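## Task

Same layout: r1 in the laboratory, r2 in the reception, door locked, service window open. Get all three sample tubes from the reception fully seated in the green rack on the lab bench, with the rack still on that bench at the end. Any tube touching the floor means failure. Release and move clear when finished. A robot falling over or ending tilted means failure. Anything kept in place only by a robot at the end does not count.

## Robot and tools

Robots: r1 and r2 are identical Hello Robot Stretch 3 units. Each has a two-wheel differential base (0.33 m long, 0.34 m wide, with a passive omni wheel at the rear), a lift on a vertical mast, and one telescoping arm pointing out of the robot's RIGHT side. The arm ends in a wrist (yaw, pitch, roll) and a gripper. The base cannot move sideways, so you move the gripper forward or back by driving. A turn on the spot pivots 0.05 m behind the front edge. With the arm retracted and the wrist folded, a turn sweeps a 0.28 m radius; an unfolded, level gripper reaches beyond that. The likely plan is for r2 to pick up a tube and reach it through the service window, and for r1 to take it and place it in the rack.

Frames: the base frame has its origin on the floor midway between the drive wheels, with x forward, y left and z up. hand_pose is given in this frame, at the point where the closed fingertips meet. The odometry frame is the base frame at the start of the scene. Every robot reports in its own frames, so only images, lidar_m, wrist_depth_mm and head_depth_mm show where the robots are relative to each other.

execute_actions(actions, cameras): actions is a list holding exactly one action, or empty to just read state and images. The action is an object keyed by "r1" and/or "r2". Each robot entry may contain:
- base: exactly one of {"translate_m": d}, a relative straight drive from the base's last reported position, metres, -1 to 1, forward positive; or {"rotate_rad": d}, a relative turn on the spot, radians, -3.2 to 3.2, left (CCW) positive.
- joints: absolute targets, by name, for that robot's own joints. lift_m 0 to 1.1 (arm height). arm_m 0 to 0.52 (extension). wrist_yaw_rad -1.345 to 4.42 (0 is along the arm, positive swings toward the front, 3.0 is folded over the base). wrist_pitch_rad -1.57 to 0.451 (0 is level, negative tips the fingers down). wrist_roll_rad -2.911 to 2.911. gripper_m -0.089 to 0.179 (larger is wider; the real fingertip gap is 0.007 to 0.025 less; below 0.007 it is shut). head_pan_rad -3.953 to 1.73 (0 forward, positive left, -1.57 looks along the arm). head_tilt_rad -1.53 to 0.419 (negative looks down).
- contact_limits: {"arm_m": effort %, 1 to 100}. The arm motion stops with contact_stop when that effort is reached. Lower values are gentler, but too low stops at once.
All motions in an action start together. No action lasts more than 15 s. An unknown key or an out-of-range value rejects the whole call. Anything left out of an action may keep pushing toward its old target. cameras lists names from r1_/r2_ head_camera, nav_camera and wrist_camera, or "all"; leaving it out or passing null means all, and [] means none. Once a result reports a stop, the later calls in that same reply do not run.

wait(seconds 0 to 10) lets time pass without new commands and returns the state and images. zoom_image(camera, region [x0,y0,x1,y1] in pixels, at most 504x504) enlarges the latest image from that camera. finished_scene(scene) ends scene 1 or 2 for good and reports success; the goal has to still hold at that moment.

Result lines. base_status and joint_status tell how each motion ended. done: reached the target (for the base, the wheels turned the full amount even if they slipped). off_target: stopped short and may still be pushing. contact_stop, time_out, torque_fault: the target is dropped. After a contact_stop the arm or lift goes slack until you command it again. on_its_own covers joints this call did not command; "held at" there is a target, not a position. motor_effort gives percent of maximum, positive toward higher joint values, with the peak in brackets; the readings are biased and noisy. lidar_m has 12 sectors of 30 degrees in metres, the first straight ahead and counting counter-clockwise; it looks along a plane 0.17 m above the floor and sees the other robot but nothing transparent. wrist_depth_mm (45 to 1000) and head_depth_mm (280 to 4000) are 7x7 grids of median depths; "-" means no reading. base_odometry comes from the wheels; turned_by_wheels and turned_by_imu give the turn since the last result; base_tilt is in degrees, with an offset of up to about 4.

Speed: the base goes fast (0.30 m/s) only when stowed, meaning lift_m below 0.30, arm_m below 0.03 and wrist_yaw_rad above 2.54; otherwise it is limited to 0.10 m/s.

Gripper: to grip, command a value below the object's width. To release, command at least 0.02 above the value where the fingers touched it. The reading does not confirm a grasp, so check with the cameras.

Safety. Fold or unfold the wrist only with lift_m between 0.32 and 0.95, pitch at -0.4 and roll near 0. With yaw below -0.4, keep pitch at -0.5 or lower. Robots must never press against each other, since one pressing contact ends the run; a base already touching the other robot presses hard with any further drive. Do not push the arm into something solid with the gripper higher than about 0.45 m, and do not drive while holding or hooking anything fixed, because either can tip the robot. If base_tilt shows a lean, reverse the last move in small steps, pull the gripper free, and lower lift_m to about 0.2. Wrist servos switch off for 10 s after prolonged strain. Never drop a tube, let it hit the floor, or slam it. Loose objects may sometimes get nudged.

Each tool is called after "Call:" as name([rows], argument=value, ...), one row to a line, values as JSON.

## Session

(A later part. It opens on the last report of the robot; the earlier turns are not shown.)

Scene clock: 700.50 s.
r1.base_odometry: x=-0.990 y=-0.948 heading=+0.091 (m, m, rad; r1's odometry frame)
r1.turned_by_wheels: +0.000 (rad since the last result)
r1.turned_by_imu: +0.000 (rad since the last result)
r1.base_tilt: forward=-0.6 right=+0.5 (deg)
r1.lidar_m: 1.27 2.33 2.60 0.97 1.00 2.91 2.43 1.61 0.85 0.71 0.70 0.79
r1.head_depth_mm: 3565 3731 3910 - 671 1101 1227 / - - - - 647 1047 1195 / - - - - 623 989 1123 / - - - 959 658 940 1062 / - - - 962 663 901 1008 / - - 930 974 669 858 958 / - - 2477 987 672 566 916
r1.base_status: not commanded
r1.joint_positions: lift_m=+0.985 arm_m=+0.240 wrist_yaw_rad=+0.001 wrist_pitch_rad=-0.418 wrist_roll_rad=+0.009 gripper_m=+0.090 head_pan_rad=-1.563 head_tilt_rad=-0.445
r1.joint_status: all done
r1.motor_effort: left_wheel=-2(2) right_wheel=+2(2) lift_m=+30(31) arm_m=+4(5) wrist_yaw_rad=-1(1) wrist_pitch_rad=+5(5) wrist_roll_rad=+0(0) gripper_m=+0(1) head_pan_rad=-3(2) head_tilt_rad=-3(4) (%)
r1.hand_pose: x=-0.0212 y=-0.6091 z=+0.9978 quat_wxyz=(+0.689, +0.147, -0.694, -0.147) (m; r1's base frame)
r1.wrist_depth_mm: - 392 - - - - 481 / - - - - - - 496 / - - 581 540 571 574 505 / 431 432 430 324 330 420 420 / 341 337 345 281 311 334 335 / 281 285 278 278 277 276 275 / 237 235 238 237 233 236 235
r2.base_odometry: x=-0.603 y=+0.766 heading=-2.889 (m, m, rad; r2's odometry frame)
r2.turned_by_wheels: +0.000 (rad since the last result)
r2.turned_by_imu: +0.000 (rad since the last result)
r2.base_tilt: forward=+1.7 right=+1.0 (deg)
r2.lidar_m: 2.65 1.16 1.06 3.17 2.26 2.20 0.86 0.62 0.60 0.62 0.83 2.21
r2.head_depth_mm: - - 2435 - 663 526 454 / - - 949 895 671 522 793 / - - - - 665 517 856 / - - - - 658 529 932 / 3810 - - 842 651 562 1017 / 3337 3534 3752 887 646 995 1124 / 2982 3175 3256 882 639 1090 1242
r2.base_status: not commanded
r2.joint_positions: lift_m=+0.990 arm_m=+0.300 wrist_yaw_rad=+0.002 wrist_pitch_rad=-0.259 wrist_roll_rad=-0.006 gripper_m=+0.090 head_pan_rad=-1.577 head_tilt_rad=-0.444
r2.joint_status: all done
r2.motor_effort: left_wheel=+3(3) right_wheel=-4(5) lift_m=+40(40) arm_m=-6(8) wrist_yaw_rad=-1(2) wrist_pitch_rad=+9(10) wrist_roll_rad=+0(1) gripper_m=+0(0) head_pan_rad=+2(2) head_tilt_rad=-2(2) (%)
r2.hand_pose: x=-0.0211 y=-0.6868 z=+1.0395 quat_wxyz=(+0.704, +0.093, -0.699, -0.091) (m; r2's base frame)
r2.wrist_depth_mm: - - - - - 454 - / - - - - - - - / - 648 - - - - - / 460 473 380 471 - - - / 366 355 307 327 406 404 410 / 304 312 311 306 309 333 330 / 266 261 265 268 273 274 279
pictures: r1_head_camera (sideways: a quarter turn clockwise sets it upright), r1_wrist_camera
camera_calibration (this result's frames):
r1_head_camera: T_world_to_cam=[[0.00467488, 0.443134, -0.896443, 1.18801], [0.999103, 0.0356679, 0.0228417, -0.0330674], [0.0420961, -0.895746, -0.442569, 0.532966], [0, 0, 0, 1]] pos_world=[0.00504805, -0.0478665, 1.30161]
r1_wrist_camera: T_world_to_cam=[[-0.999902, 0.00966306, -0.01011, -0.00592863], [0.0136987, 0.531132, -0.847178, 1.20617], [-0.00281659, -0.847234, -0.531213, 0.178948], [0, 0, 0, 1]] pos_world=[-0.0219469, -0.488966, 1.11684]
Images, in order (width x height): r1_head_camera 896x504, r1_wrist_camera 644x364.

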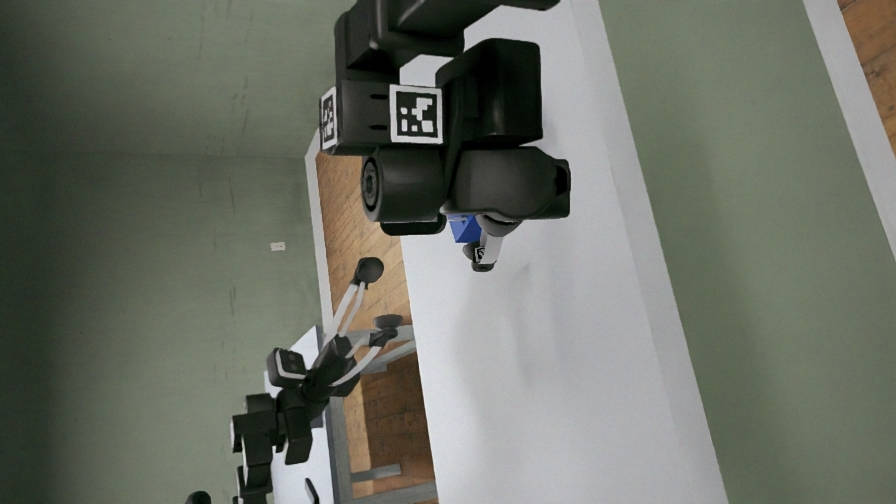

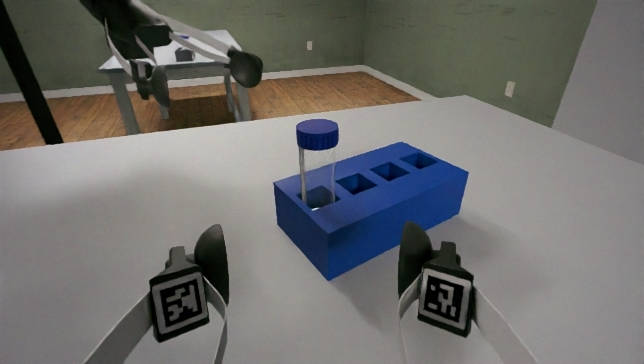

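Call:
execute_actions(actions=[])

Scene clock: 711.87 s.
r1.base_odometry: x=-0.990 y=-0.948 heading=+0.091 (m, m, rad; r1's odometry frame)
r1.turned_by_wheels: +0.000 (rad since the last result)
r1.turned_by_imu: +0.000 (rad since the last result)
r1.base_tilt: forward=-0.5 right=+0.5 (deg)
r1.lidar_m: 1.27 2.32 2.60 0.97 1.00 2.92 2.44 1.61 0.85 0.70 0.70 0.79
r1.head_depth_mm: 3636 3760 3836 - 673 1101 1241 / - - - - 648 1039 1192 / - - - - 620 991 1125 / - - - 956 656 943 1058 / - - - 961 663 892 1006 / - - 927 976 666 854 955 / - - 2492 988 671 568 913
r1.base_status: not commanded
r1.joint_positions: lift_m=+0.985 arm_m=+0.240 wrist_yaw_rad=+0.001 wrist_pitch_rad=-0.418 wrist_roll_rad=+0.009 gripper_m=+0.090 head_pan_rad=-1.563 head_tilt_rad=-0.445
r1.joint_status: all done
r1.motor_effort: left_wheel=-2(2) right_wheel=+3(2) lift_m=+30(31) arm_m=+4(5) wrist_yaw_rad=+0(1) wrist_pitch_rad=+5(5) wrist_roll_rad=+0(0) gripper_m=+0(1) head_pan_rad=-3(2) head_tilt_rad=-3(4) (%)
r1.hand_pose: x=-0.0212 y=-0.6091 z=+0.9978 quat_wxyz=(+0.689, +0.147, -0.694, -0.147) (m; r1's base frame)
r1.wrist_depth_mm: - 393 - - - - 487 / - - - - - - 493 / - - 581 535 572 572 499 / 432 427 433 325 329 422 420 / 340 340 345 280 311 335 333 / 283 286 280 279 279 279 278 / 239 235 238 237 235 237 236
r2.base_odometry: x=-0.603 y=+0.766 heading=-2.889 (m, m, rad; r2's odometry frame)
r2.turned_by_wheels: +0.000 (rad since the last result)
r2.turned_by_imu: +0.001 (rad since the last result)
r2.base_tilt: forward=+1.7 right=+1.1 (deg)
r2.lidar_m: 2.65 1.16 1.07 3.17 2.27 2.20 0.86 0.62 0.60 0.62 0.83 2.21
r2.head_depth_mm: - - 2433 - 664 525 453 / - - 952 896 672 521 793 / - - - - 665 517 857 / - - - - 658 530 928 / 3795 - - 838 650 561 1020 / 3285 3526 3733 889 645 988 1125 / 2947 3152 3335 877 641 1098 1242
r2.base_status: not commanded
r2.joint_positions: lift_m=+0.990 arm_m=+0.300 wrist_yaw_rad=+0.002 wrist_pitch_rad=-0.259 wrist_roll_rad=-0.006 gripper_m=+0.090 head_pan_rad=-1.577 head_tilt_rad=-0.444
r2.joint_status: all done
r2.motor_effort: left_wheel=+3(3) right_wheel=-5(5) lift_m=+39(40) arm_m=-7(8) wrist_yaw_rad=-1(2) wrist_pitch_rad=+9(10) wrist_roll_rad=+0(1) gripper_m=+0(0) head_pan_rad=+2(2) head_tilt_rad=-2(2) (%)
r2.hand_pose: x=-0.0211 y=-0.6868 z=+1.0395 quat_wxyz=(+0.704, +0.093, -0.699, -0.091) (m; r2's base frame)
r2.wrist_depth_mm: - - - - - 457 - / - - - - - - - / - 650 - - - - - / 460 471 378 475 - - - / 369 356 311 326 409 400 410 / 304 310 313 308 310 332 333 / 267 263 265 268 271 276 278
pictures: r1_head_camera (sideways: a quarter turn clockwise sets it upright), r1_nav_camera (sideways: a quarter turn counterclockwise sets it upright), r1_wrist_camera, r2_head_camera (sideways: a quarter turn clockwise sets it upright), r2_nav_camera (sideways: a quarter turn counterclockwise sets it upright), r2_wrist_camera
camera_calibration (this result's frames):
r1_head_camera: T_world_to_cam=[[0.00467472, 0.443134, -0.896443, 1.18801], [0.999103, 0.0356682, 0.0228417, -0.0330674], [0.0420965, -0.895746, -0.442569, 0.532966], [0, 0, 0, 1]] pos_world=[0.00504807, -0.0478665, 1.30161]
r1_nav_camera: T_world_to_cam=[[0.0276041, -0.426276, 0.904172, -1.13587], [-0.999318, -0.0339663, 0.0144953, 0.0452626], [0.0245324, -0.903955, -0.426923, 0.515411], [0, 0, 0, 1]] pos_world=[0.0639421, -0.0167476, 1.24641]
r1_wrist_camera: T_world_to_cam=[[-0.999902, 0.00966338, -0.0101101, -0.00592836], [0.013699, 0.531132, -0.847178, 1.20617], [-0.00281679, -0.847234, -0.531213, 0.178948], [0, 0, 0, 1]] pos_world=[-0.0219469, -0.488966, 1.11684]
r2_head_camera: T_world_to_cam=[[-0.0536676, 0.441717, -0.895548, 1.18122], [0.997717, -0.0131021, -0.0662527, 0.0821786], [-0.0409985, -0.897059, -0.440005, 0.527323], [0, 0, 0, 1]] pos_world=[0.00302189, -0.0476496, 1.29531]
r2_nav_camera: T_world_to_cam=[[-0.0184781, -0.42924, 0.903001, -1.13386], [-0.999346, 0.0359934, -0.00334017, 0.0680778], [-0.0310683, -0.902473, -0.429625, 0.511364], [0, 0, 0, 1]] pos_world=[0.062969, -0.0276554, 1.2438]
r2_wrist_camera: T_world_to_cam=[[-0.998276, 0.023175, 0.0539287, -0.0693515], [-0.0377271, 0.450517, -0.89197, 1.25989], [-0.0449672, -0.892467, -0.448866, 0.0138772], [0, 0, 0, 1]] pos_world=[-0.0210759, -0.55361, 1.13375]
Images, in order (width x height): r1_head_camera 896x504, r1_nav_camera 672x504, r1_wrist_camera 644x364, r2_head_camera 896x504, r2_nav_camera 672x504, r2_wrist_camera 644x364.

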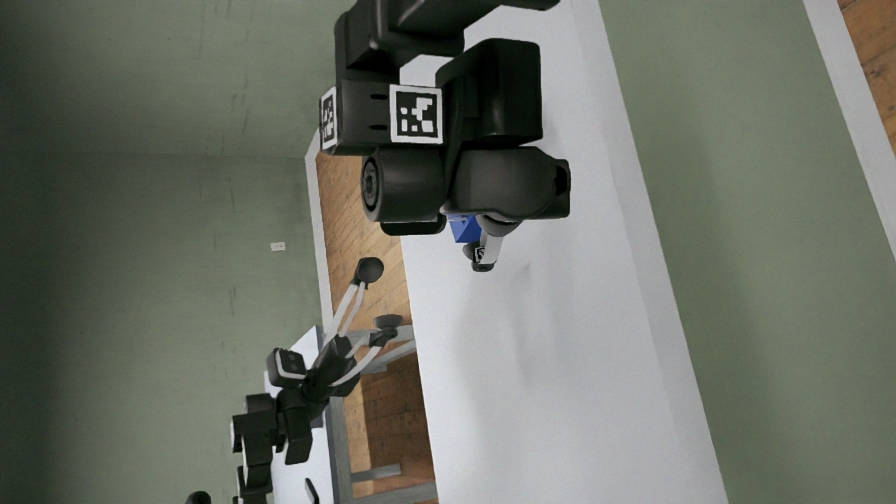

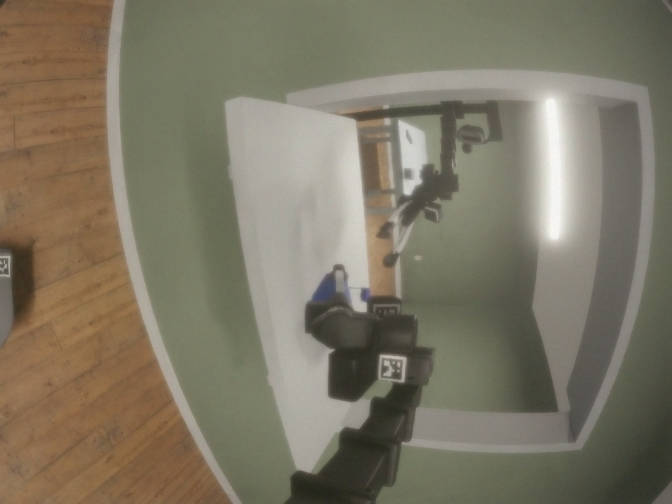

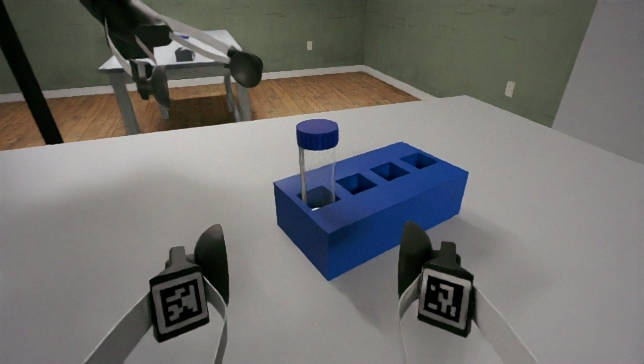

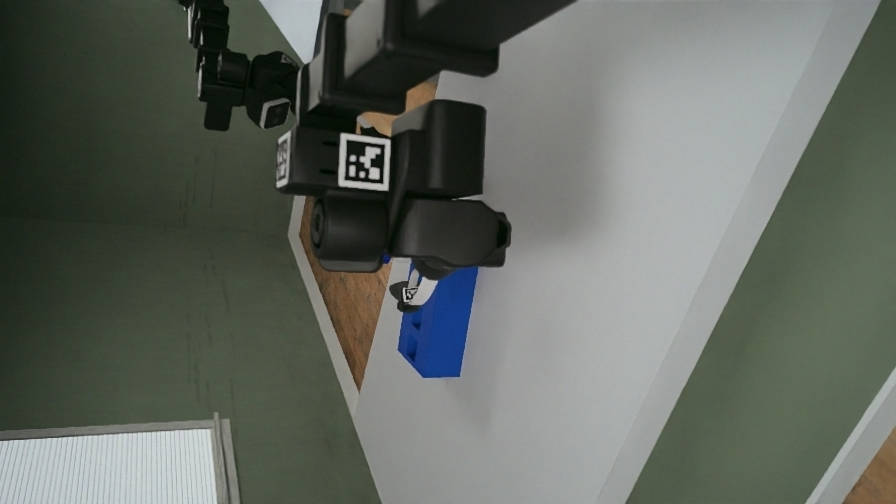

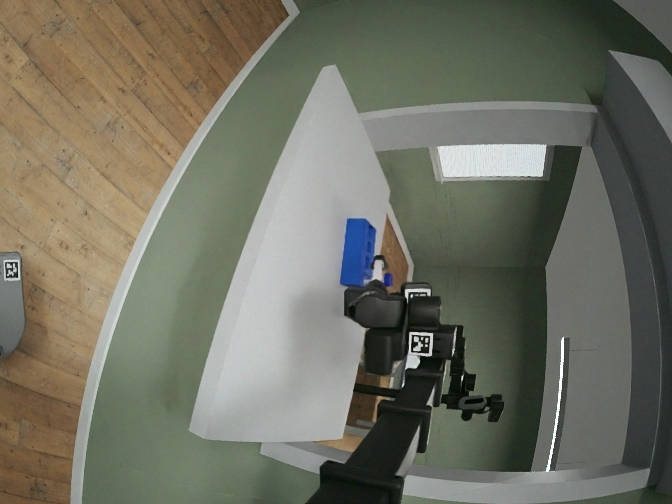

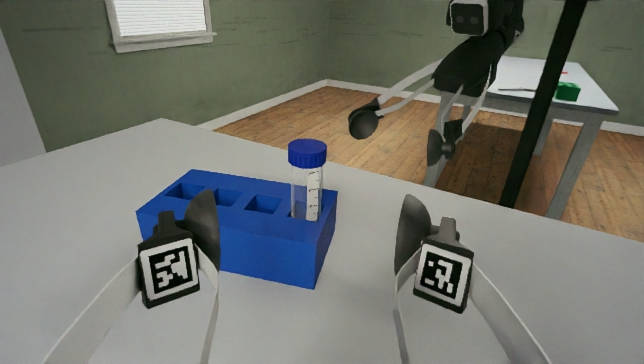

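Call:
execute_actions([
  {"r1": {"joints": {"arm_m": 0.384, "lift_m": 0.98}}, "r2": {"base": {"rotate_rad": 0.461}, "joints": {"arm_m": 0.15, "wrist_pitch_rad": -0.42}}},
], cameras=["r1_wrist_camera", "r1_head_camera"])

Scene clock: 755.70 s.
r1.base_odometry: x=-0.990 y=-0.948 heading=+0.091 (m, m, rad; r1's odometry frame)
r1.turned_by_wheels: +0.000 (rad since the last result)
r1.turned_by_imu: +0.000 (rad since the last result)
r1.base_tilt: forward=-0.5 right=+0.5 (deg)
r1.lidar_m: 1.27 2.32 2.60 0.98 1.00 2.93 2.42 1.60 0.85 0.71 0.70 0.79
r1.head_depth_mm: 3589 3760 3878 - 701 1100 1232 / - - - 811 675 1046 1193 / - - - 764 651 992 1126 / - - - 946 657 944 1066 / - - - 961 662 897 1008 / - - 2405 972 668 852 961 / - - 3290 988 673 569 909
r1.base_status: not commanded
r1.joint_positions: lift_m=+0.980 arm_m=+0.384 wrist_yaw_rad=+0.001 wrist_pitch_rad=-0.418 wrist_roll_rad=+0.009 gripper_m=+0.090 head_pan_rad=-1.563 head_tilt_rad=-0.445
r1.joint_status: all done
r1.motor_effort: left_wheel=-2(2) right_wheel=+2(2) lift_m=+30(30) arm_m=+4(5) wrist_yaw_rad=-1(0) wrist_pitch_rad=+5(5) wrist_roll_rad=+0(0) gripper_m=+1(0) head_pan_rad=-3(2) head_tilt_rad=-3(3) (%)
r1.hand_pose: x=-0.0212 y=-0.7531 z=+0.9928 quat_wxyz=(+0.689, +0.147, -0.694, -0.147) (m; r1's base frame)
r1.wrist_depth_mm: - 497 - - - - - / - - - - - - - / - - - - 563 557 - / 420 419 415 416 413 412 405 / 331 329 338 142 258 324 323 / 273 276 273 157 215 211 268 / 233 229 226 186 171 215 230
r2.base_odometry: x=-0.603 y=+0.766 heading=-2.428 (m, m, rad; r2's odometry frame)
r2.turned_by_wheels: +0.461 (rad since the last result)
r2.turned_by_imu: +0.454 (rad since the last result)
r2.base_tilt: forward=+1.7 right=+1.0 (deg)
r2.lidar_m: 1.16 1.07 3.40 2.33 2.21 0.92 0.64 0.60 0.61 0.79 1.82 2.62
r2.head_depth_mm: 3220 3588 - - - 518 837 / 3000 3275 3578 - - 729 965 / 925 1030 3261 - - 1051 1137 / 889 956 1035 1025 - 1291 1285 / 1014 1091 1178 908 1438 1510 1346 / 1202 1324 1438 1605 1789 1631 1341 / 1481 1645 1851 2122 2046 1612 1327
r2.base_status: done
r2.joint_positions: lift_m=+0.990 arm_m=+0.150 wrist_yaw_rad=+0.001 wrist_pitch_rad=-0.433 wrist_roll_rad=-0.006 gripper_m=+0.090 head_pan_rad=-1.577 head_tilt_rad=-0.445
r2.joint_status: all done
r2.motor_effort: left_wheel=-1(4) right_wheel=+2(8) lift_m=+40(39) arm_m=-7(7) wrist_yaw_rad=-1(1) wrist_pitch_rad=+7(9) wrist_roll_rad=-1(1) gripper_m=+0(0) head_pan_rad=+1(2) head_tilt_rad=-2(1) (%)
r2.hand_pose: x=-0.0212 y=-0.5178 z=+0.9992 quat_wxyz=(+0.693, +0.153, -0.688, -0.151) (m; r2's base frame)
r2.wrist_depth_mm: - - 863 641 - - - / - - 557 563 585 599 580 / - - 462 430 443 419 382 / - - - 347 356 363 369 / - - - 315 305 302 306 / - - - 928 256 265 265 / - - - - 237 227 230
pictures: r1_head_camera (sideways: a quarter turn clockwise sets it upright), r1_wrist_camera
camera_calibration (this result's frames):
r1_head_camera: T_world_to_cam=[[0.00468547, 0.443158, -0.896431, 1.188], [0.999103, 0.0356429, 0.0228425, -0.0330684], [0.0420743, -0.895735, -0.442594, 0.532998], [0, 0, 0, 1]] pos_world=[0.00504689, -0.0478665, 1.30161]
r1_wrist_camera: T_world_to_cam=[[-0.999902, 0.00967688, -0.0101099, -0.00458053], [0.0137059, 0.531132, -0.847178, 1.27841], [-0.00282836, -0.847234, -0.531213, 0.0542863], [0, 0, 0, 1]] pos_world=[-0.0219483, -0.632968, 1.11183]
Images, in order (width x height): r1_head_camera 896x504, r1_wrist_camera 644x364.

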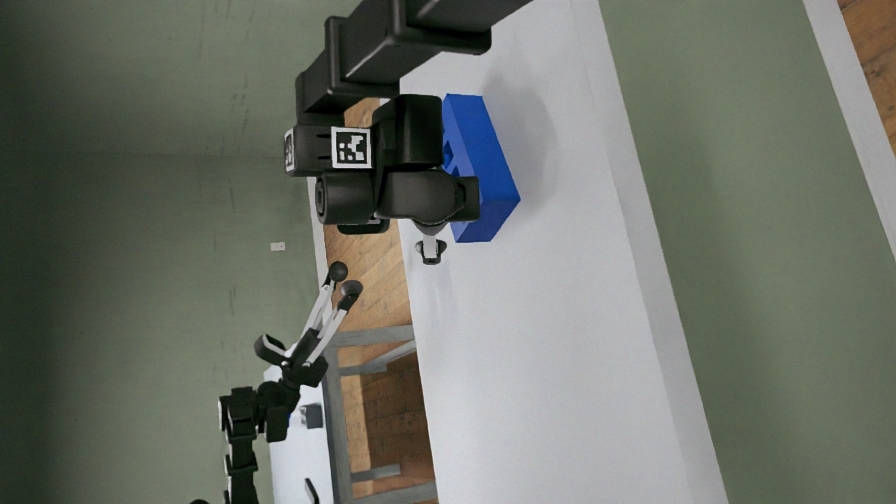

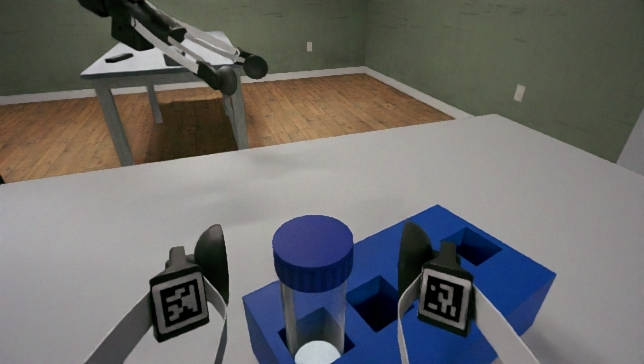

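Call:
execute_actions([
  {"r1": {"joints": {"gripper_m": -0.02}}, "r2": {"base": {"translate_m": 0.12}}},
], cameras=[])

Call:
execute_actions([
  {"r1": {"joints": {"lift_m": 1.055}}, "r2": {"base": {"translate_m": 0.09}}},
], cameras=["r1_wrist_camera"])

Scene clock: 783.80 s.
r1.base_odometry: x=-0.990 y=-0.948 heading=+0.091 (m, m, rad; r1's odometry frame)
r1.turned_by_wheels: +0.000 (rad since the last result)
r1.turned_by_imu: +0.000 (rad since the last result)
r1.base_tilt: forward=-0.6 right=+0.5 (deg)
r1.lidar_m: 1.27 2.33 2.60 0.98 1.01 2.92 2.43 1.60 0.85 0.71 0.70 0.79
r1.head_depth_mm: 3582 3788 3917 - 699 1103 1227 / - - - 812 675 1047 1195 / - - - 767 652 990 1126 / - - - 946 658 939 1064 / - - - 959 663 903 1009 / - - 2705 974 668 854 960 / - 1340 3308 983 674 568 910
r1.base_status: not commanded
r1.joint_positions: lift_m=+0.980 arm_m=+0.384 wrist_yaw_rad=+0.001 wrist_pitch_rad=-0.418 wrist_roll_rad=+0.009 gripper_m=-0.016 head_pan_rad=-1.563 head_tilt_rad=-0.445
r1.joint_status: gripper_m off_target (ended at -0.016, target -0.020)
r1.motor_effort: left_wheel=-2(2) right_wheel=+2(2) lift_m=+30(29) arm_m=+4(4) wrist_yaw_rad=-1(1) wrist_pitch_rad=+5(5) wrist_roll_rad=+0(0) gripper_m=-19(99) head_pan_rad=-3(2) head_tilt_rad=-3(3) (%)
r1.hand_pose: x=-0.0212 y=-0.7531 z=+0.9928 quat_wxyz=(+0.689, +0.147, -0.694, -0.147) (m; r1's base frame)
r1.wrist_depth_mm: - - - - - - - / - - - - - - - / - - - - 560 559 - / 421 419 416 414 410 411 411 / 331 331 336 138 250 325 324 / 274 272 277 125 221 207 269 / 233 232 219 185 169 210 229
r2.base_odometry: x=-0.693 y=+0.687 heading=-2.428 (m, m, rad; r2's odometry frame)
r2.turned_by_wheels: +0.000 (rad since the last result)
r2.turned_by_imu: +0.001 (rad since the last result)
r2.base_tilt: forward=+1.7 right=+1.0 (deg)
r2.lidar_m: 1.05 0.98 0.98 2.39 2.28 1.07 0.74 0.69 0.71 0.92 2.12 2.55
r2.head_depth_mm: 3139 3429 3872 - - 934 989 / 909 1011 3442 - - 1077 1130 / 907 962 1039 - - 1229 1281 / 1029 1097 1172 1256 - 1497 1360 / 1192 1283 1379 1513 1701 1614 1349 / 1416 1546 1687 1880 1953 1620 1343 / 1728 1921 2157 2406 2060 1615 1342
r2.base_status: done
r2.joint_positions: lift_m=+0.990 arm_m=+0.150 wrist_yaw_rad=+0.001 wrist_pitch_rad=-0.433 wrist_roll_rad=-0.006 gripper_m=+0.090 head_pan_rad=-1.577 head_tilt_rad=-0.445
r2.joint_status: not commanded
r2.motor_effort: left_wheel=-1(4) right_wheel=+3(8) lift_m=+39(39) arm_m=-7(7) wrist_yaw_rad=+0(1) wrist_pitch_rad=+6(6) wrist_roll_rad=-1(1) gripper_m=+1(0) head_pan_rad=+2(1) head_tilt_rad=-2(2) (%)
r2.hand_pose: x=-0.0212 y=-0.5178 z=+0.9992 quat_wxyz=(+0.693, +0.153, -0.688, -0.151) (m; r2's base frame)
r2.wrist_depth_mm: - - - 722 666 - - / - - - 571 585 607 609 / - - - 458 444 454 426 / - - - 929 368 363 368 / - - - - 787 302 308 / - - - - 823 271 263 / - - - - 803 624 237
pictures: none
No camera images: the call's "cameras" was empty. Leave "cameras" out to get every camera's image.

Scene clock: 785.67 s.
r1.base_odometry: x=-0.990 y=-0.948 heading=+0.091 (m, m, rad; r1's odometry frame)
r1.turned_by_wheels: +0.000 (rad since the last result)
r1.turned_by_imu: +0.000 (rad since the last result)
r1.base_tilt: forward=-0.6 right=+0.5 (deg)
r1.lidar_m: 1.27 2.32 2.60 0.98 1.00 2.92 2.43 1.60 0.85 0.71 0.70 0.79
r1.head_depth_mm: 3620 3748 - 920 701 1103 1235 / - - - 870 676 1041 1194 / - - - 808 652 987 1125 / - - - 952 656 940 1061 / - - - 967 662 899 1011 / - - 3177 977 667 852 956 / - - 3259 983 673 570 912
r1.base_status: not commanded
r1.joint_positions: lift_m=+1.055 arm_m=+0.384 wrist_yaw_rad=+0.001 wrist_pitch_rad=-0.419 wrist_roll_rad=+0.009 gripper_m=-0.016 head_pan_rad=-1.563 head_tilt_rad=-0.445
r1.joint_status: all done
r1.motor_effort: left_wheel=-2(2) right_wheel=+2(2) lift_m=+36(40) arm_m=+4(4) wrist_yaw_rad=-1(1) wrist_pitch_rad=+5(5) wrist_roll_rad=+0(0) gripper_m=-19(19) head_pan_rad=-3(2) head_tilt_rad=-3(2) (%)
r1.hand_pose: x=-0.0212 y=-0.7531 z=+1.0674 quat_wxyz=(+0.689, +0.147, -0.694, -0.147) (m; r1's base frame)
r1.wrist_depth_mm: - - - - - - - / - - - - - - - / - - - - - - - / - - - 560 555 554 - / 446 445 456 138 445 438 441 / 371 369 376 126 310 364 364 / 315 317 305 256 265 287 310
r2.base_odometry: x=-0.761 y=+0.628 heading=-2.428 (m, m, rad; r2's odometry frame)
r2.turned_by_wheels: +0.000 (rad since the last result)
r2.turned_by_imu: +0.001 (rad since the last result)
r2.base_tilt: forward=+1.7 right=+1.1 (deg)
r2.lidar_m: 0.95 1.11 0.92 2.45 2.32 1.19 0.82 0.77 0.79 1.02 2.35 2.49
r2.head_depth_mm: 917 3330 3811 - - 1040 1092 / 899 958 1023 - - 1200 1250 / 1010 1064 1131 - - 1363 1344 / 1145 1216 1297 1457 - 1552 1357 / 1328 1419 1534 1674 1859 1640 1353 / 1565 1704 1866 2081 2032 1626 1333 / 1928 2144 2341 2502 2061 1623 1333
r2.base_status: done
r2.joint_positions: lift_m=+0.990 arm_m=+0.150 wrist_yaw_rad=+0.001 wrist_pitch_rad=-0.433 wrist_roll_rad=-0.006 gripper_m=+0.090 head_pan_rad=-1.577 head_tilt_rad=-0.445
r2.joint_status: not commanded
r2.motor_effort: left_wheel=-2(2) right_wheel=+3(7) lift_m=+40(39) arm_m=-7(6) wrist_yaw_rad=-1(1) wrist_pitch_rad=+6(6) wrist_roll_rad=-1(1) gripper_m=+1(1) head_pan_rad=+2(2) head_tilt_rad=-2(2) (%)
r2.hand_pose: x=-0.0212 y=-0.5178 z=+0.9992 quat_wxyz=(+0.693, +0.153, -0.688, -0.151) (m; r2's base frame)
r2.wrist_depth_mm: - - - 840 648 - - / - - - 891 587 601 621 / - - - - 454 453 462 / - - - - 722 367 371 / - - - - 899 350 310 / - - - - 954 614 290 / - - - - 932 729 533
pictures: r1_wrist_camera
camera_calibration (this result's frames):
r1_wrist_camera: T_world_to_cam=[[-0.999902, 0.00968157, -0.010104, -0.00382886], [0.0137049, 0.531595, -0.846888, 1.34168], [-0.00282798, -0.846943, -0.531676, 0.0947132], [0, 0, 0, 1]] pos_world=[-0.0219483, -0.632975, 1.18657]
Images, in order (width x height): r1_wrist_camera 644x364.

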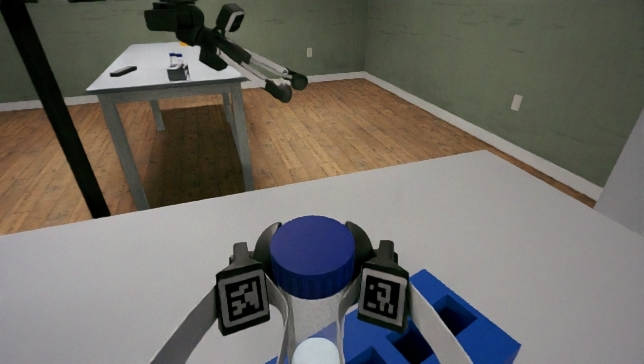

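Call:
execute_actions([
  {"r1": {"base": {"rotate_rad": -1.2125}}, "r2": {"base": {"translate_m": 0.15}, "joints": {"lift_m": 0.92}}},
], cameras=[])

Call:
execute_actions([
  {"r1": {"base": {"translate_m": -0.22}, "joints": {"lift_m": 0.96}}, "r2": {"base": {"rotate_rad": 1.35}}},
], cameras=[])

Scene clock: 796.10 s.
r1.base_odometry: x=-0.990 y=-0.948 heading=-1.122 (m, m, rad; r1's odometry frame)
r1.turned_by_wheels: -1.212 (rad since the last result)
r1.turned_by_imu: -1.240 (rad since the last result)
r1.base_tilt: forward=-0.6 right=+0.5 (deg)
r1.lidar_m: 0.70 0.73 1.01 2.32 2.42 0.97 1.28 1.00 2.51 2.42 0.98 0.73
r1.head_depth_mm: 2029 2149 2454 2564 2107 1614 1300 / 2036 2163 2446 2620 2118 1612 1318 / 2056 2222 - 2644 2144 1625 1314 / 2071 2215 2396 2664 2139 1623 1325 / 2066 2236 2450 2659 2181 1633 1320 / 2099 2232 2420 2427 2059 1656 1349 / 1802 1763 1742 1733 1711 1612 1345
r1.base_status: done
r1.joint_positions: lift_m=+1.055 arm_m=+0.384 wrist_yaw_rad=+0.001 wrist_pitch_rad=-0.419 wrist_roll_rad=+0.009 gripper_m=-0.016 head_pan_rad=-1.563 head_tilt_rad=-0.445
r1.joint_status: not commanded
r1.motor_effort: left_wheel=+2(7) right_wheel=-3(10) lift_m=+35(36) arm_m=+4(4) wrist_yaw_rad=-1(1) wrist_pitch_rad=+5(5) wrist_roll_rad=+0(0) gripper_m=-19(19) head_pan_rad=-2(2) head_tilt_rad=-3(3) (%)
r1.hand_pose: x=-0.0212 y=-0.7531 z=+1.0674 quat_wxyz=(+0.689, +0.147, -0.694, -0.147) (m; r1's base frame)
r1.wrist_depth_mm: 857 - - - - - - / 874 - - - - - - / 858 - - - - - - / 868 - - - - - - / 862 - - 138 - - - / 861 - - 126 - - - / 863 - - - - - -
r2.base_odometry: x=-0.875 y=+0.530 heading=-2.428 (m, m, rad; r2's odometry frame)
r2.turned_by_wheels: +0.000 (rad since the last result)
r2.turned_by_imu: +0.002 (rad since the last result)
r2.base_tilt: forward=+1.7 right=+1.0 (deg)
r2.lidar_m: 0.81 0.82 0.82 2.53 2.41 1.37 0.95 0.89 0.91 1.18 2.36 2.41
r2.head_depth_mm: 951 993 1050 956 - - 1279 / 1052 1099 1157 1070 - - 1349 / 1172 1241 1313 1397 - - 1365 / 1335 1416 1513 1621 - - 1324 / 1545 1657 1795 1949 2027 1639 1351 / 1830 1977 2178 2413 2070 1631 1344 / 2012 2162 2308 2487 2045 1614 1341
r2.base_status: done
r2.joint_positions: lift_m=+0.920 arm_m=+0.150 wrist_yaw_rad=+0.001 wrist_pitch_rad=-0.434 wrist_roll_rad=-0.006 gripper_m=+0.090 head_pan_rad=-1.577 head_tilt_rad=-0.445
r2.joint_status: all done
r2.motor_effort: left_wheel=-2(2) right_wheel=+3(7) lift_m=+31(33) arm_m=-6(7) wrist_yaw_rad=-1(1) wrist_pitch_rad=+7(7) wrist_roll_rad=-1(1) gripper_m=+0(0) head_pan_rad=+2(1) head_tilt_rad=-1(2) (%)
r2.hand_pose: x=-0.0212 y=-0.5177 z=+0.9293 quat_wxyz=(+0.693, +0.153, -0.688, -0.151) (m; r2's base frame)
r2.wrist_depth_mm: - - - - 760 601 630 / - - - - 820 439 421 / - - - - 867 669 358 / - - - - 920 699 569 / - - - - - 756 601 / - - - - - 757 626 / - - - - - 906 654
pictures: none
No camera images: the call's "cameras" was empty. Leave "cameras" out to get every camera's image.

Scene clock: 799.27 s.
r1.base_odometry: x=-1.085 y=-0.750 heading=-1.121 (m, m, rad; r1's odometry frame)
r1.turned_by_wheels: +0.000 (rad since the last result)
r1.turned_by_imu: +0.001 (rad since the last result)
r1.base_tilt: forward=-0.6 right=+0.5 (deg)
r1.lidar_m: 0.92 0.96 1.34 2.32 2.43 0.76 1.26 0.80 2.50 2.42 1.29 0.96
r1.head_depth_mm: 2025 2176 2334 - 2011 1622 1310 / 2014 2179 2350 2634 2107 1612 1309 / 2065 2219 2390 - 2129 1631 1318 / 2037 2227 2426 2639 2140 1629 1317 / 2065 2227 2450 2620 2153 1653 1329 / 2070 2245 2463 2649 2174 1670 1335 / 2084 2212 2305 2265 2099 1667 1351
r1.base_status: done
r1.joint_positions: lift_m=+0.960 arm_m=+0.384 wrist_yaw_rad=+0.001 wrist_pitch_rad=-0.419 wrist_roll_rad=+0.009 gripper_m=-0.016 head_pan_rad=-1.563 head_tilt_rad=-0.445
r1.joint_status: all done
r1.motor_effort: left_wheel=+3(4) right_wheel=-3(8) lift_m=+30(26) arm_m=+4(3) wrist_yaw_rad=-1(1) wrist_pitch_rad=+5(5) wrist_roll_rad=+0(0) gripper_m=-18(19) head_pan_rad=-2(3) head_tilt_rad=-3(3) (%)
r1.hand_pose: x=-0.0212 y=-0.7531 z=+0.9726 quat_wxyz=(+0.689, +0.147, -0.694, -0.148) (m; r1's base frame)
r1.wrist_depth_mm: - - - - - - - / - - - - - - - / - - - - - - - / - - - - - - - / - - - 138 - - - / - - - 126 - - - / - - - - - - -
r2.base_odometry: x=-0.875 y=+0.530 heading=-1.078 (m, m, rad; r2's odometry frame)
r2.turned_by_wheels: +1.350 (rad since the last result)
r2.turned_by_imu: +1.328 (rad since the last result)
r2.base_tilt: forward=+1.6 right=+1.0 (deg)
r2.lidar_m: 2.83 2.39 1.87 1.06 0.89 0.89 1.02 1.69 2.36 2.68 0.81 0.83
r2.head_depth_mm: 2192 2291 2388 2551 - - 1372 / 2316 2475 2589 2735 - - 1360 / 2496 2678 2840 2904 - - 1362 / 2726 2885 3107 2955 - - 1327 / 2998 3188 3478 2888 2193 1635 1347 / 3290 3523 3845 2837 2093 1614 1343 / 3294 3450 3645 2823 2067 1622 1331
r2.base_status: done
r2.joint_positions: lift_m=+0.920 arm_m=+0.150 wrist_yaw_rad=+0.001 wrist_pitch_rad=-0.434 wrist_roll_rad=-0.006 gripper_m=+0.090 head_pan_rad=-1.577 head_tilt_rad=-0.445
r2.joint_status: not commanded
r2.motor_effort: left_wheel=-1(3) right_wheel=+2(7) lift_m=+30(30) arm_m=-6(7) wrist_yaw_rad=+0(1) wrist_pitch_rad=+6(6) wrist_roll_rad=-1(1) gripper_m=+0(1) head_pan_rad=+2(2) head_tilt_rad=-1(2) (%)
r2.hand_pose: x=-0.0212 y=-0.5177 z=+0.9293 quat_wxyz=(+0.693, +0.153, -0.688, -0.151) (m; r2's base frame)
r2.wrist_depth_mm: - - - - - - - / - - - - - - - / - - - - - - - / 457 - - - - - - / 496 - - - - - - / 593 - - - - - - / - - - - - - -
pictures: none
No camera images: the call's "cameras" was empty. Leave "cameras" out to get every camera's image.

Call:
execute_actions([
  {"r1": {"base": {"rotate_rad": -1.698}, "joints": {"lift_m": 0.915, "arm_m": 0.46, "head_tilt_rad": -0.55}}, "r2": {"base": {"rotate_rad": 0.821}, "joints": {"lift_m": 0.848, "arm_m": 0.33, "head_tilt_rad": -0.55}}},
], cameras=["r1_wrist_camera", "r1_head_camera", "r2_wrist_camera", "r2_head_camera"])

Scene clock: 809.90 s.
r1.base_odometry: x=-1.085 y=-0.750 heading=-2.819 (m, m, rad; r1's odometry frame)
r1.turned_by_wheels: -1.698 (rad since the last result)
r1.turned_by_imu: -1.737 (rad since the last result)
r1.base_tilt: forward=-0.6 right=+0.6 (deg)
r1.lidar_m: 2.42 1.51 1.00 0.93 0.93 1.17 2.33 2.35 0.78 0.77 0.80 2.61
r1.head_depth_mm: 2945 3255 3525 - 1791 1470 1233 / 2969 3233 3471 982 958 1179 1219 / 2937 3196 - 927 1695 1500 1235 / 2895 3209 1618 1007 1710 1508 1242 / 2881 3169 1657 1060 893 1517 1246 / 2862 3109 1673 1075 891 1487 1256 / 2798 3082 3286 1088 887 1238 1196
r1.base_status: done
r1.joint_positions: lift_m=+0.915 arm_m=+0.460 wrist_yaw_rad=+0.001 wrist_pitch_rad=-0.419 wrist_roll_rad=+0.009 gripper_m=-0.016 head_pan_rad=-1.563 head_tilt_rad=-0.543
r1.joint_status: all done
r1.motor_effort: left_wheel=+2(8) right_wheel=-3(10) lift_m=+30(31) arm_m=+4(6) wrist_yaw_rad=-1(1) wrist_pitch_rad=+5(5) wrist_roll_rad=+0(0) gripper_m=-18(20) head_pan_rad=-3(3) head_tilt_rad=-4(15) (%)
r1.hand_pose: x=-0.0212 y=-0.8290 z=+0.9275 quat_wxyz=(+0.689, +0.147, -0.694, -0.148) (m; r1's base frame)
r1.wrist_depth_mm: - - - - - - - / - - - - - - - / - 756 762 749 - - - / 560 556 555 553 582 - - / 443 445 450 138 441 - - / 365 365 372 126 369 - - / 314 311 301 251 292 309 -
r2.base_odometry: x=-0.875 y=+0.530 heading=-0.257 (m, m, rad; r2's odometry frame)
r2.turned_by_wheels: +0.821 (rad since the last result)
r2.turned_by_imu: +0.808 (rad since the last result)
r2.base_tilt: forward=+1.7 right=+1.0 (deg)
r2.lidar_m: 2.38 1.26 0.93 0.89 0.93 1.27 2.36 2.46 0.81 1.10 0.82 2.47
r2.head_depth_mm: 2885 3176 3328 2413 896 - - / 2894 3172 1742 1171 - 1164 1261 / 2885 3091 1503 - 1765 1514 1279 / 2833 3128 1478 1023 1761 1522 1275 / 2853 3076 1441 1013 1727 1508 1265 / 2873 3126 1428 998 1718 1491 1259 / 2877 3096 3369 984 1018 1163 1235
r2.base_status: done
r2.joint_positions: lift_m=+0.848 arm_m=+0.330 wrist_yaw_rad=+0.001 wrist_pitch_rad=-0.434 wrist_roll_rad=-0.006 gripper_m=+0.090 head_pan_rad=-1.577 head_tilt_rad=-0.543
r2.joint_status: all done
r2.motor_effort: left_wheel=-1(5) right_wheel=+2(7) lift_m=+30(30) arm_m=+5(8) wrist_yaw_rad=-1(1) wrist_pitch_rad=+6(6) wrist_roll_rad=-1(1) gripper_m=+0(0) head_pan_rad=+2(1) head_tilt_rad=-2(9) (%)
r2.hand_pose: x=-0.0212 y=-0.6970 z=+0.8573 quat_wxyz=(+0.693, +0.153, -0.688, -0.152) (m; r2's base frame)
r2.wrist_depth_mm: - 735 767 791 823 - - / 509 498 535 492 565 663 - / 393 405 410 317 430 442 - / 323 329 316 259 346 353 360 / 274 278 276 277 297 297 298 / 252 254 260 261 264 267 267 / 949 959 974 973 981 961 983
pictures: r1_head_camera (sideways: a quarter turn clockwise sets it upright), r1_wrist_camera, r2_head_camera (sideways: a quarter turn clockwise sets it upright), r2_wrist_camera
camera_calibration (this result's frames):
r1_head_camera: T_world_to_cam=[[0.00403394, 0.529206, -0.848484, 1.12547], [0.999122, 0.03324, 0.0254821, -0.0365019], [0.0416889, -0.847842, -0.528607, 0.644918], [0, 0, 0, 1]] pos_world=[0.0050439, -0.0476008, 1.29678]
r1_wrist_camera: T_world_to_cam=[[-0.999902, 0.00968989, -0.010106, -0.00449832], [0.0137123, 0.531971, -0.846651, 1.26368], [-0.00282787, -0.846707, -0.532052, -0.0434687], [0, 0, 0, 1]] pos_world=[-0.0219488, -0.709003, 1.04672]
r2_head_camera: T_world_to_cam=[[-0.0532066, 0.528007, -0.847571, 1.11865], [0.997758, -0.0063969, -0.0666197, 0.0826475], [-0.0405975, -0.849216, -0.526483, 0.639843], [0, 0, 0, 1]] pos_world=[0.00303329, -0.0467609, 1.29051]
r2_wrist_camera: T_world_to_cam=[[-0.998252, 0.013957, 0.0574317, -0.0688629], [-0.0376718, 0.598496, -0.80024, 1.1264], [-0.0455415, -0.801004, -0.596924, 0.113656], [0, 0, 0, 1]] pos_world=[-0.0211331, -0.582144, 0.973187]
Images, in order (width x height): r1_head_camera 896x504, r1_wrist_camera 644x364, r2_head_camera 896x504, r2_wrist_camera 644x364.

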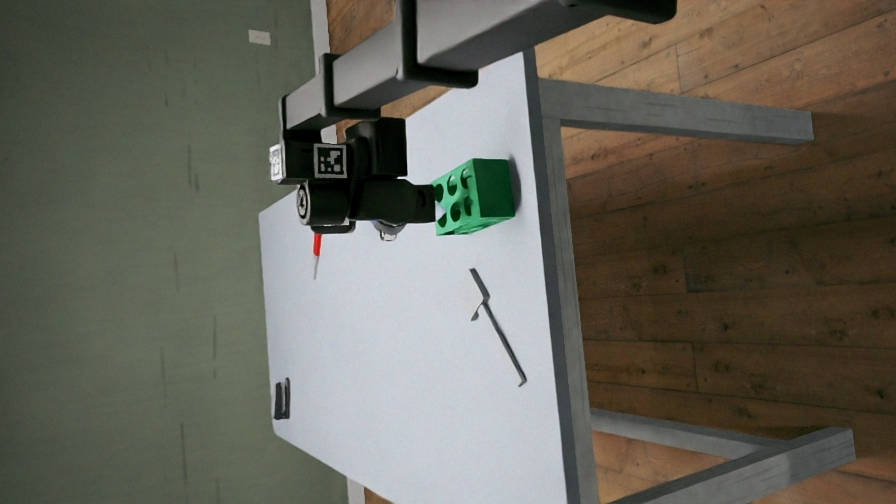

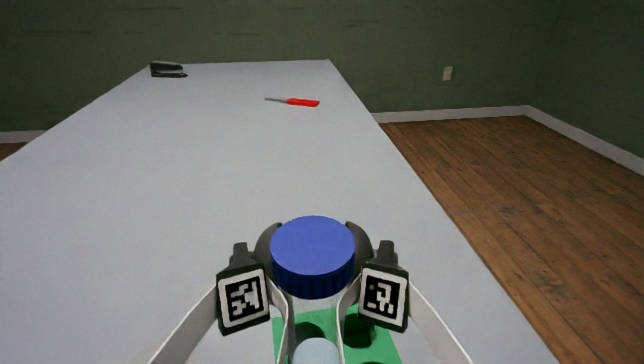

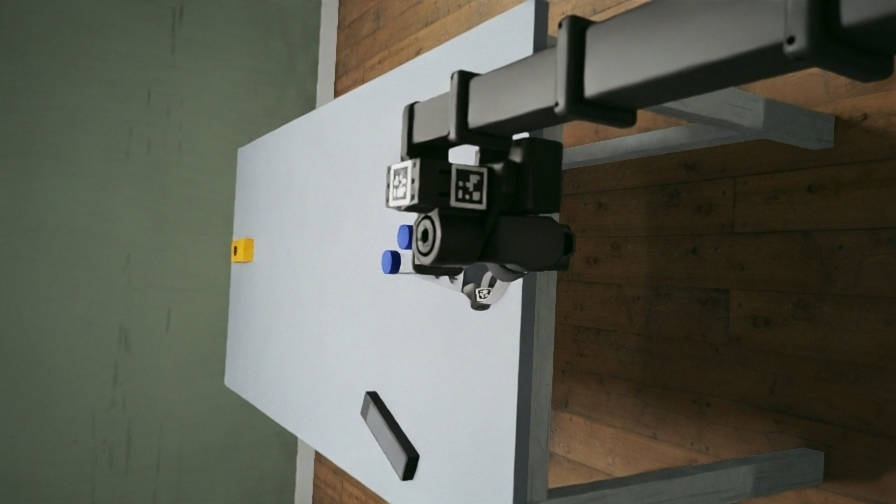

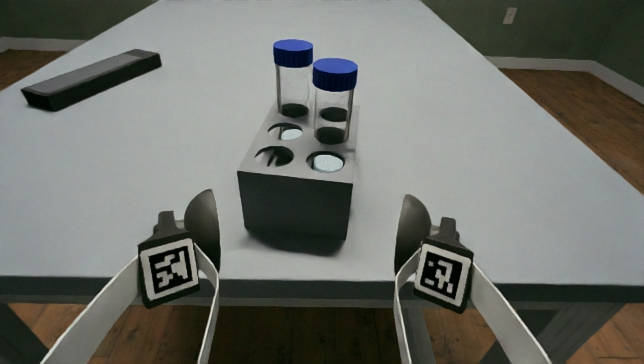

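Call:
zoom_image(camera="r1_head_camera", region=[360, 130, 540, 270])

Call:
zoom_image(camera="r1_wrist_camera", region=[220, 244, 440, 364])

Call:
zoom_image(camera="r2_wrist_camera", region=[200, 20, 420, 200])

Region (360, 130, 540, 270) of r1_head_camera's 896x504 image, scaled by 2.800, with more detail than that image has.

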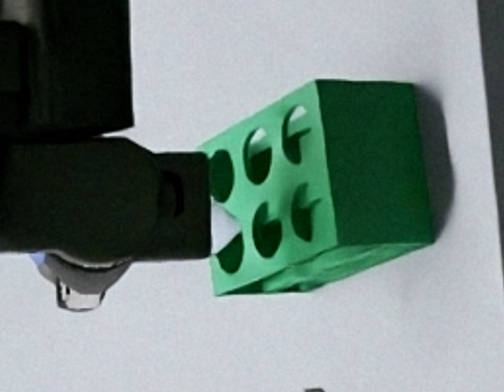

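Region (220, 244, 440, 364) of r1_wrist_camera's 644x364 image, scaled by 2.291; it fills the top 275 rows of this view, and the rest is white.

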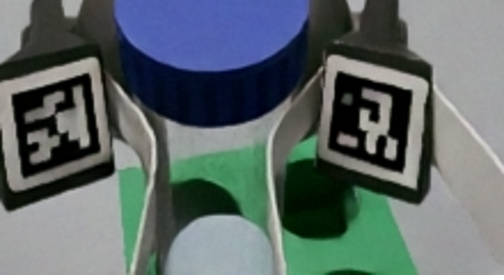

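Region (200, 20, 420, 200) of r2_wrist_camera's 644x364 image, scaled by 2.291; it fills the top 412 rows of this view, and the rest is white.

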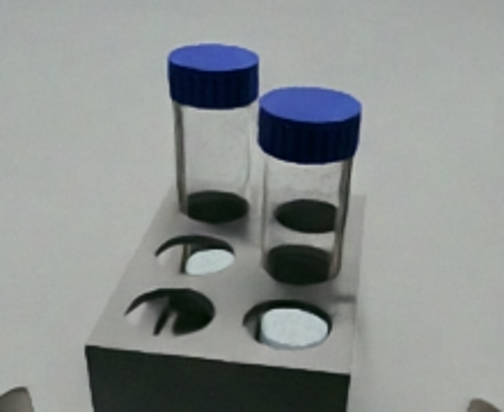

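Call:
execute_actions([
  {"r1": {"base": {"translate_m": 0.006}, "joints": {"arm_m": 0.503, "lift_m": 0.90}}, "r2": {"base": {"translate_m": -0.022}, "joints": {"lift_m": 0.842, "arm_m": 0.49, "gripper_m": 0.08}}},
], cameras=["r1_wrist_camera", "r1_head_camera", "r2_wrist_camera", "r2_head_camera"])

Scene clock: 862.40 s.
r1.base_odometry: x=-1.091 y=-0.751 heading=-2.819 (m, m, rad; r1's odometry frame)
r1.turned_by_wheels: +0.000 (rad since the last result)
r1.turned_by_imu: +0.000 (rad since the last result)
r1.base_tilt: forward=-0.6 right=+0.6 (deg)
r1.lidar_m: 2.41 1.52 1.00 0.93 0.94 1.18 2.34 2.36 0.78 0.77 0.79 2.62
r1.head_depth_mm: 2982 3270 3535 - 1802 1482 1220 / 2941 3252 3528 984 944 1188 1230 / 2941 3237 - 926 1701 1483 1247 / 2885 3153 1633 1053 1713 1514 1243 / 2852 3151 1658 1065 891 1519 1250 / 2832 3134 1657 1074 890 1484 1256 / 2806 3105 3265 1086 882 1225 1203
r1.base_status: done
r1.joint_positions: lift_m=+0.900 arm_m=+0.503 wrist_yaw_rad=+0.001 wrist_pitch_rad=-0.419 wrist_roll_rad=+0.009 gripper_m=-0.016 head_pan_rad=-1.563 head_tilt_rad=-0.543
r1.joint_status: all done
r1.motor_effort: left_wheel=+2(6) right_wheel=-3(6) lift_m=+31(29) arm_m=+4(5) wrist_yaw_rad=-1(1) wrist_pitch_rad=+5(5) wrist_roll_rad=+0(0) gripper_m=-19(20) head_pan_rad=-3(3) head_tilt_rad=-4(4) (%)
r1.hand_pose: x=-0.0212 y=-0.8720 z=+0.9125 quat_wxyz=(+0.689, +0.147, -0.694, -0.148) (m; r1's base frame)
r1.wrist_depth_mm: - - - - - - - / - - - - - - - / 780 720 711 720 - - - / 532 528 528 521 552 - - / 420 418 427 138 412 - - / 348 347 351 126 350 368 - / 296 294 286 294 284 291 -
r2.base_odometry: x=-0.896 y=+0.536 heading=-0.257 (m, m, rad; r2's odometry frame)
r2.turned_by_wheels: +0.000 (rad since the last result)
r2.turned_by_imu: +0.001 (rad since the last result)
r2.base_tilt: forward=+1.7 right=+1.0 (deg)
r2.lidar_m: 2.41 1.27 0.93 0.89 0.93 1.27 2.34 2.43 0.80 1.01 0.83 2.50
r2.head_depth_mm: 2903 3169 3366 2534 1856 - - / 2888 3136 3367 - - 1138 1262 / 2926 3061 1715 943 1531 1489 1257 / 2875 3094 1582 901 1698 1516 1272 / 2901 3043 1454 979 1723 1504 1267 / 2873 3109 1428 995 1725 1481 1258 / 2925 3172 3159 981 1703 1407 1228
r2.base_status: done
r2.joint_positions: lift_m=+0.842 arm_m=+0.490 wrist_yaw_rad=+0.001 wrist_pitch_rad=-0.434 wrist_roll_rad=-0.006 gripper_m=+0.080 head_pan_rad=-1.577 head_tilt_rad=-0.543
r2.joint_status: all done
r2.motor_effort: left_wheel=-2(5) right_wheel=+3(5) lift_m=+30(30) arm_m=+5(4) wrist_yaw_rad=-1(1) wrist_pitch_rad=+6(7) wrist_roll_rad=-1(1) gripper_m=+0(47) head_pan_rad=+2(2) head_tilt_rad=-2(2) (%)
r2.hand_pose: x=-0.0213 y=-0.8570 z=+0.8513 quat_wxyz=(+0.693, +0.153, -0.688, -0.152) (m; r2's base frame)
r2.wrist_depth_mm: - 716 736 766 806 - - / 491 501 515 534 552 - - / 372 391 174 411 414 431 - / 314 318 305 306 335 343 351 / 266 270 183 124 291 288 290 / 231 231 179 199 236 248 251 / 207 168 153 157 213 216 218
pictures: r1_head_camera (sideways: a quarter turn clockwise sets it upright), r1_wrist_camera, r2_head_camera (sideways: a quarter turn clockwise sets it upright), r2_wrist_camera
camera_calibration (this result's frames):
r1_head_camera: T_world_to_cam=[[0.00403419, 0.529222, -0.848474, 1.12545], [0.999123, 0.0332388, 0.0254826, -0.0365025], [0.0416882, -0.847832, -0.528624, 0.644939], [0, 0, 0, 1]] pos_world=[0.00504386, -0.0476007, 1.29678]
r1_wrist_camera: T_world_to_cam=[[-0.999902, 0.00969023, -0.0101055, -0.00423398], [0.0137122, 0.532011, -0.846627, 1.27383], [-0.00282778, -0.846682, -0.532091, -0.0877609], [0, 0, 0, 1]] pos_world=[-0.0219488, -0.751955, 1.03172]
r2_head_camera: T_world_to_cam=[[-0.0532065, 0.528007, -0.847572, 1.11865], [0.997758, -0.00639703, -0.0666197, 0.0826475], [-0.0405976, -0.849216, -0.526483, 0.639843], [0, 0, 0, 1]] pos_world=[0.00303328, -0.0467609, 1.29051]
r2_wrist_camera: T_world_to_cam=[[-0.998251, 0.0139916, 0.0574321, -0.0662635], [-0.0376511, 0.598501, -0.800237, 1.21735], [-0.0455697, -0.801, -0.596927, -0.0180741], [0, 0, 0, 1]] pos_world=[-0.0211368, -0.742133, 0.967183]
Images, in order (width x height): r1_head_camera 896x504, r1_wrist_camera 644x364, r2_head_camera 896x504, r2_wrist_camera 644x364.

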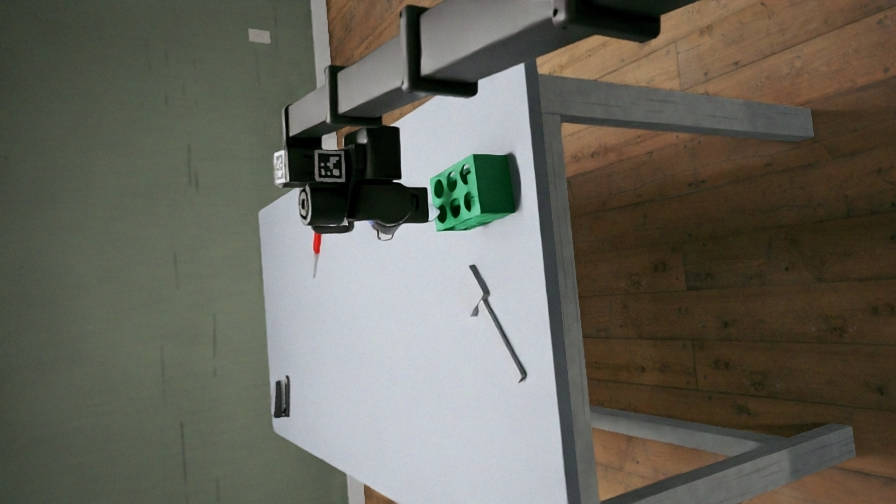

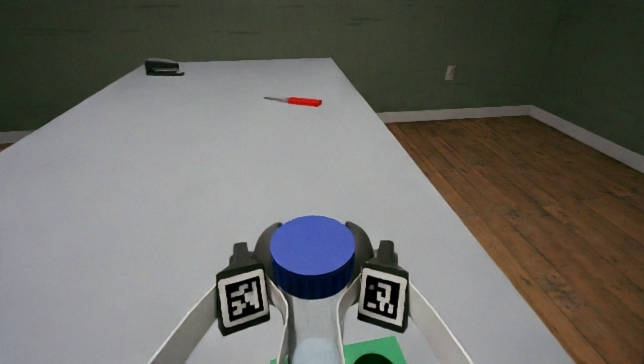

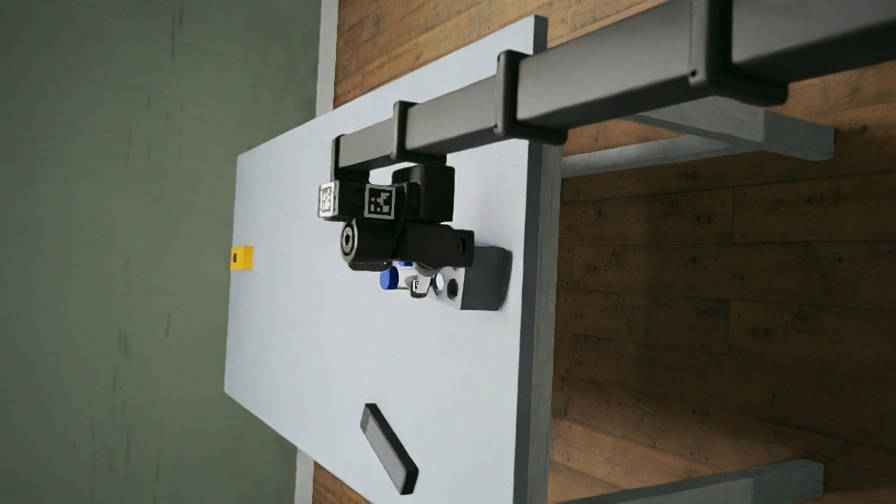

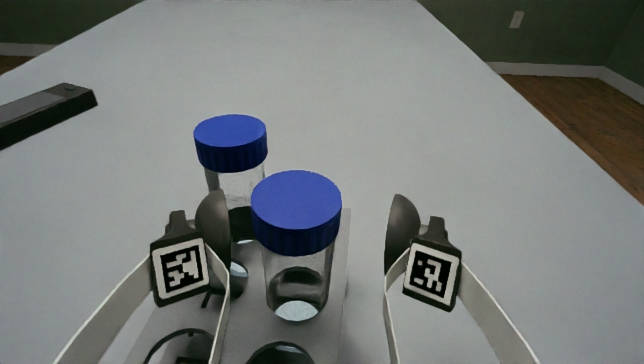

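Call:
zoom_image(camera="r1_head_camera", region=[380, 140, 530, 250])

Region (380, 140, 530, 250) of r1_head_camera's 896x504 image, scaled by 3.360, with more detail than that image has; it fills the top 370 rows of this view, and the rest is white.

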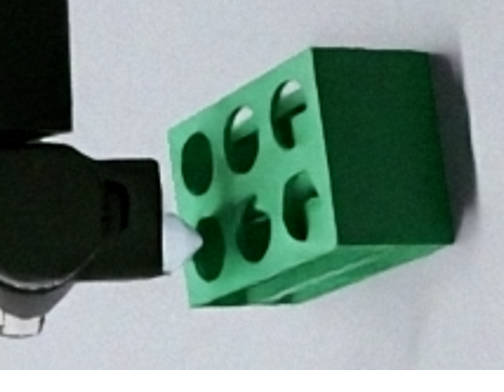

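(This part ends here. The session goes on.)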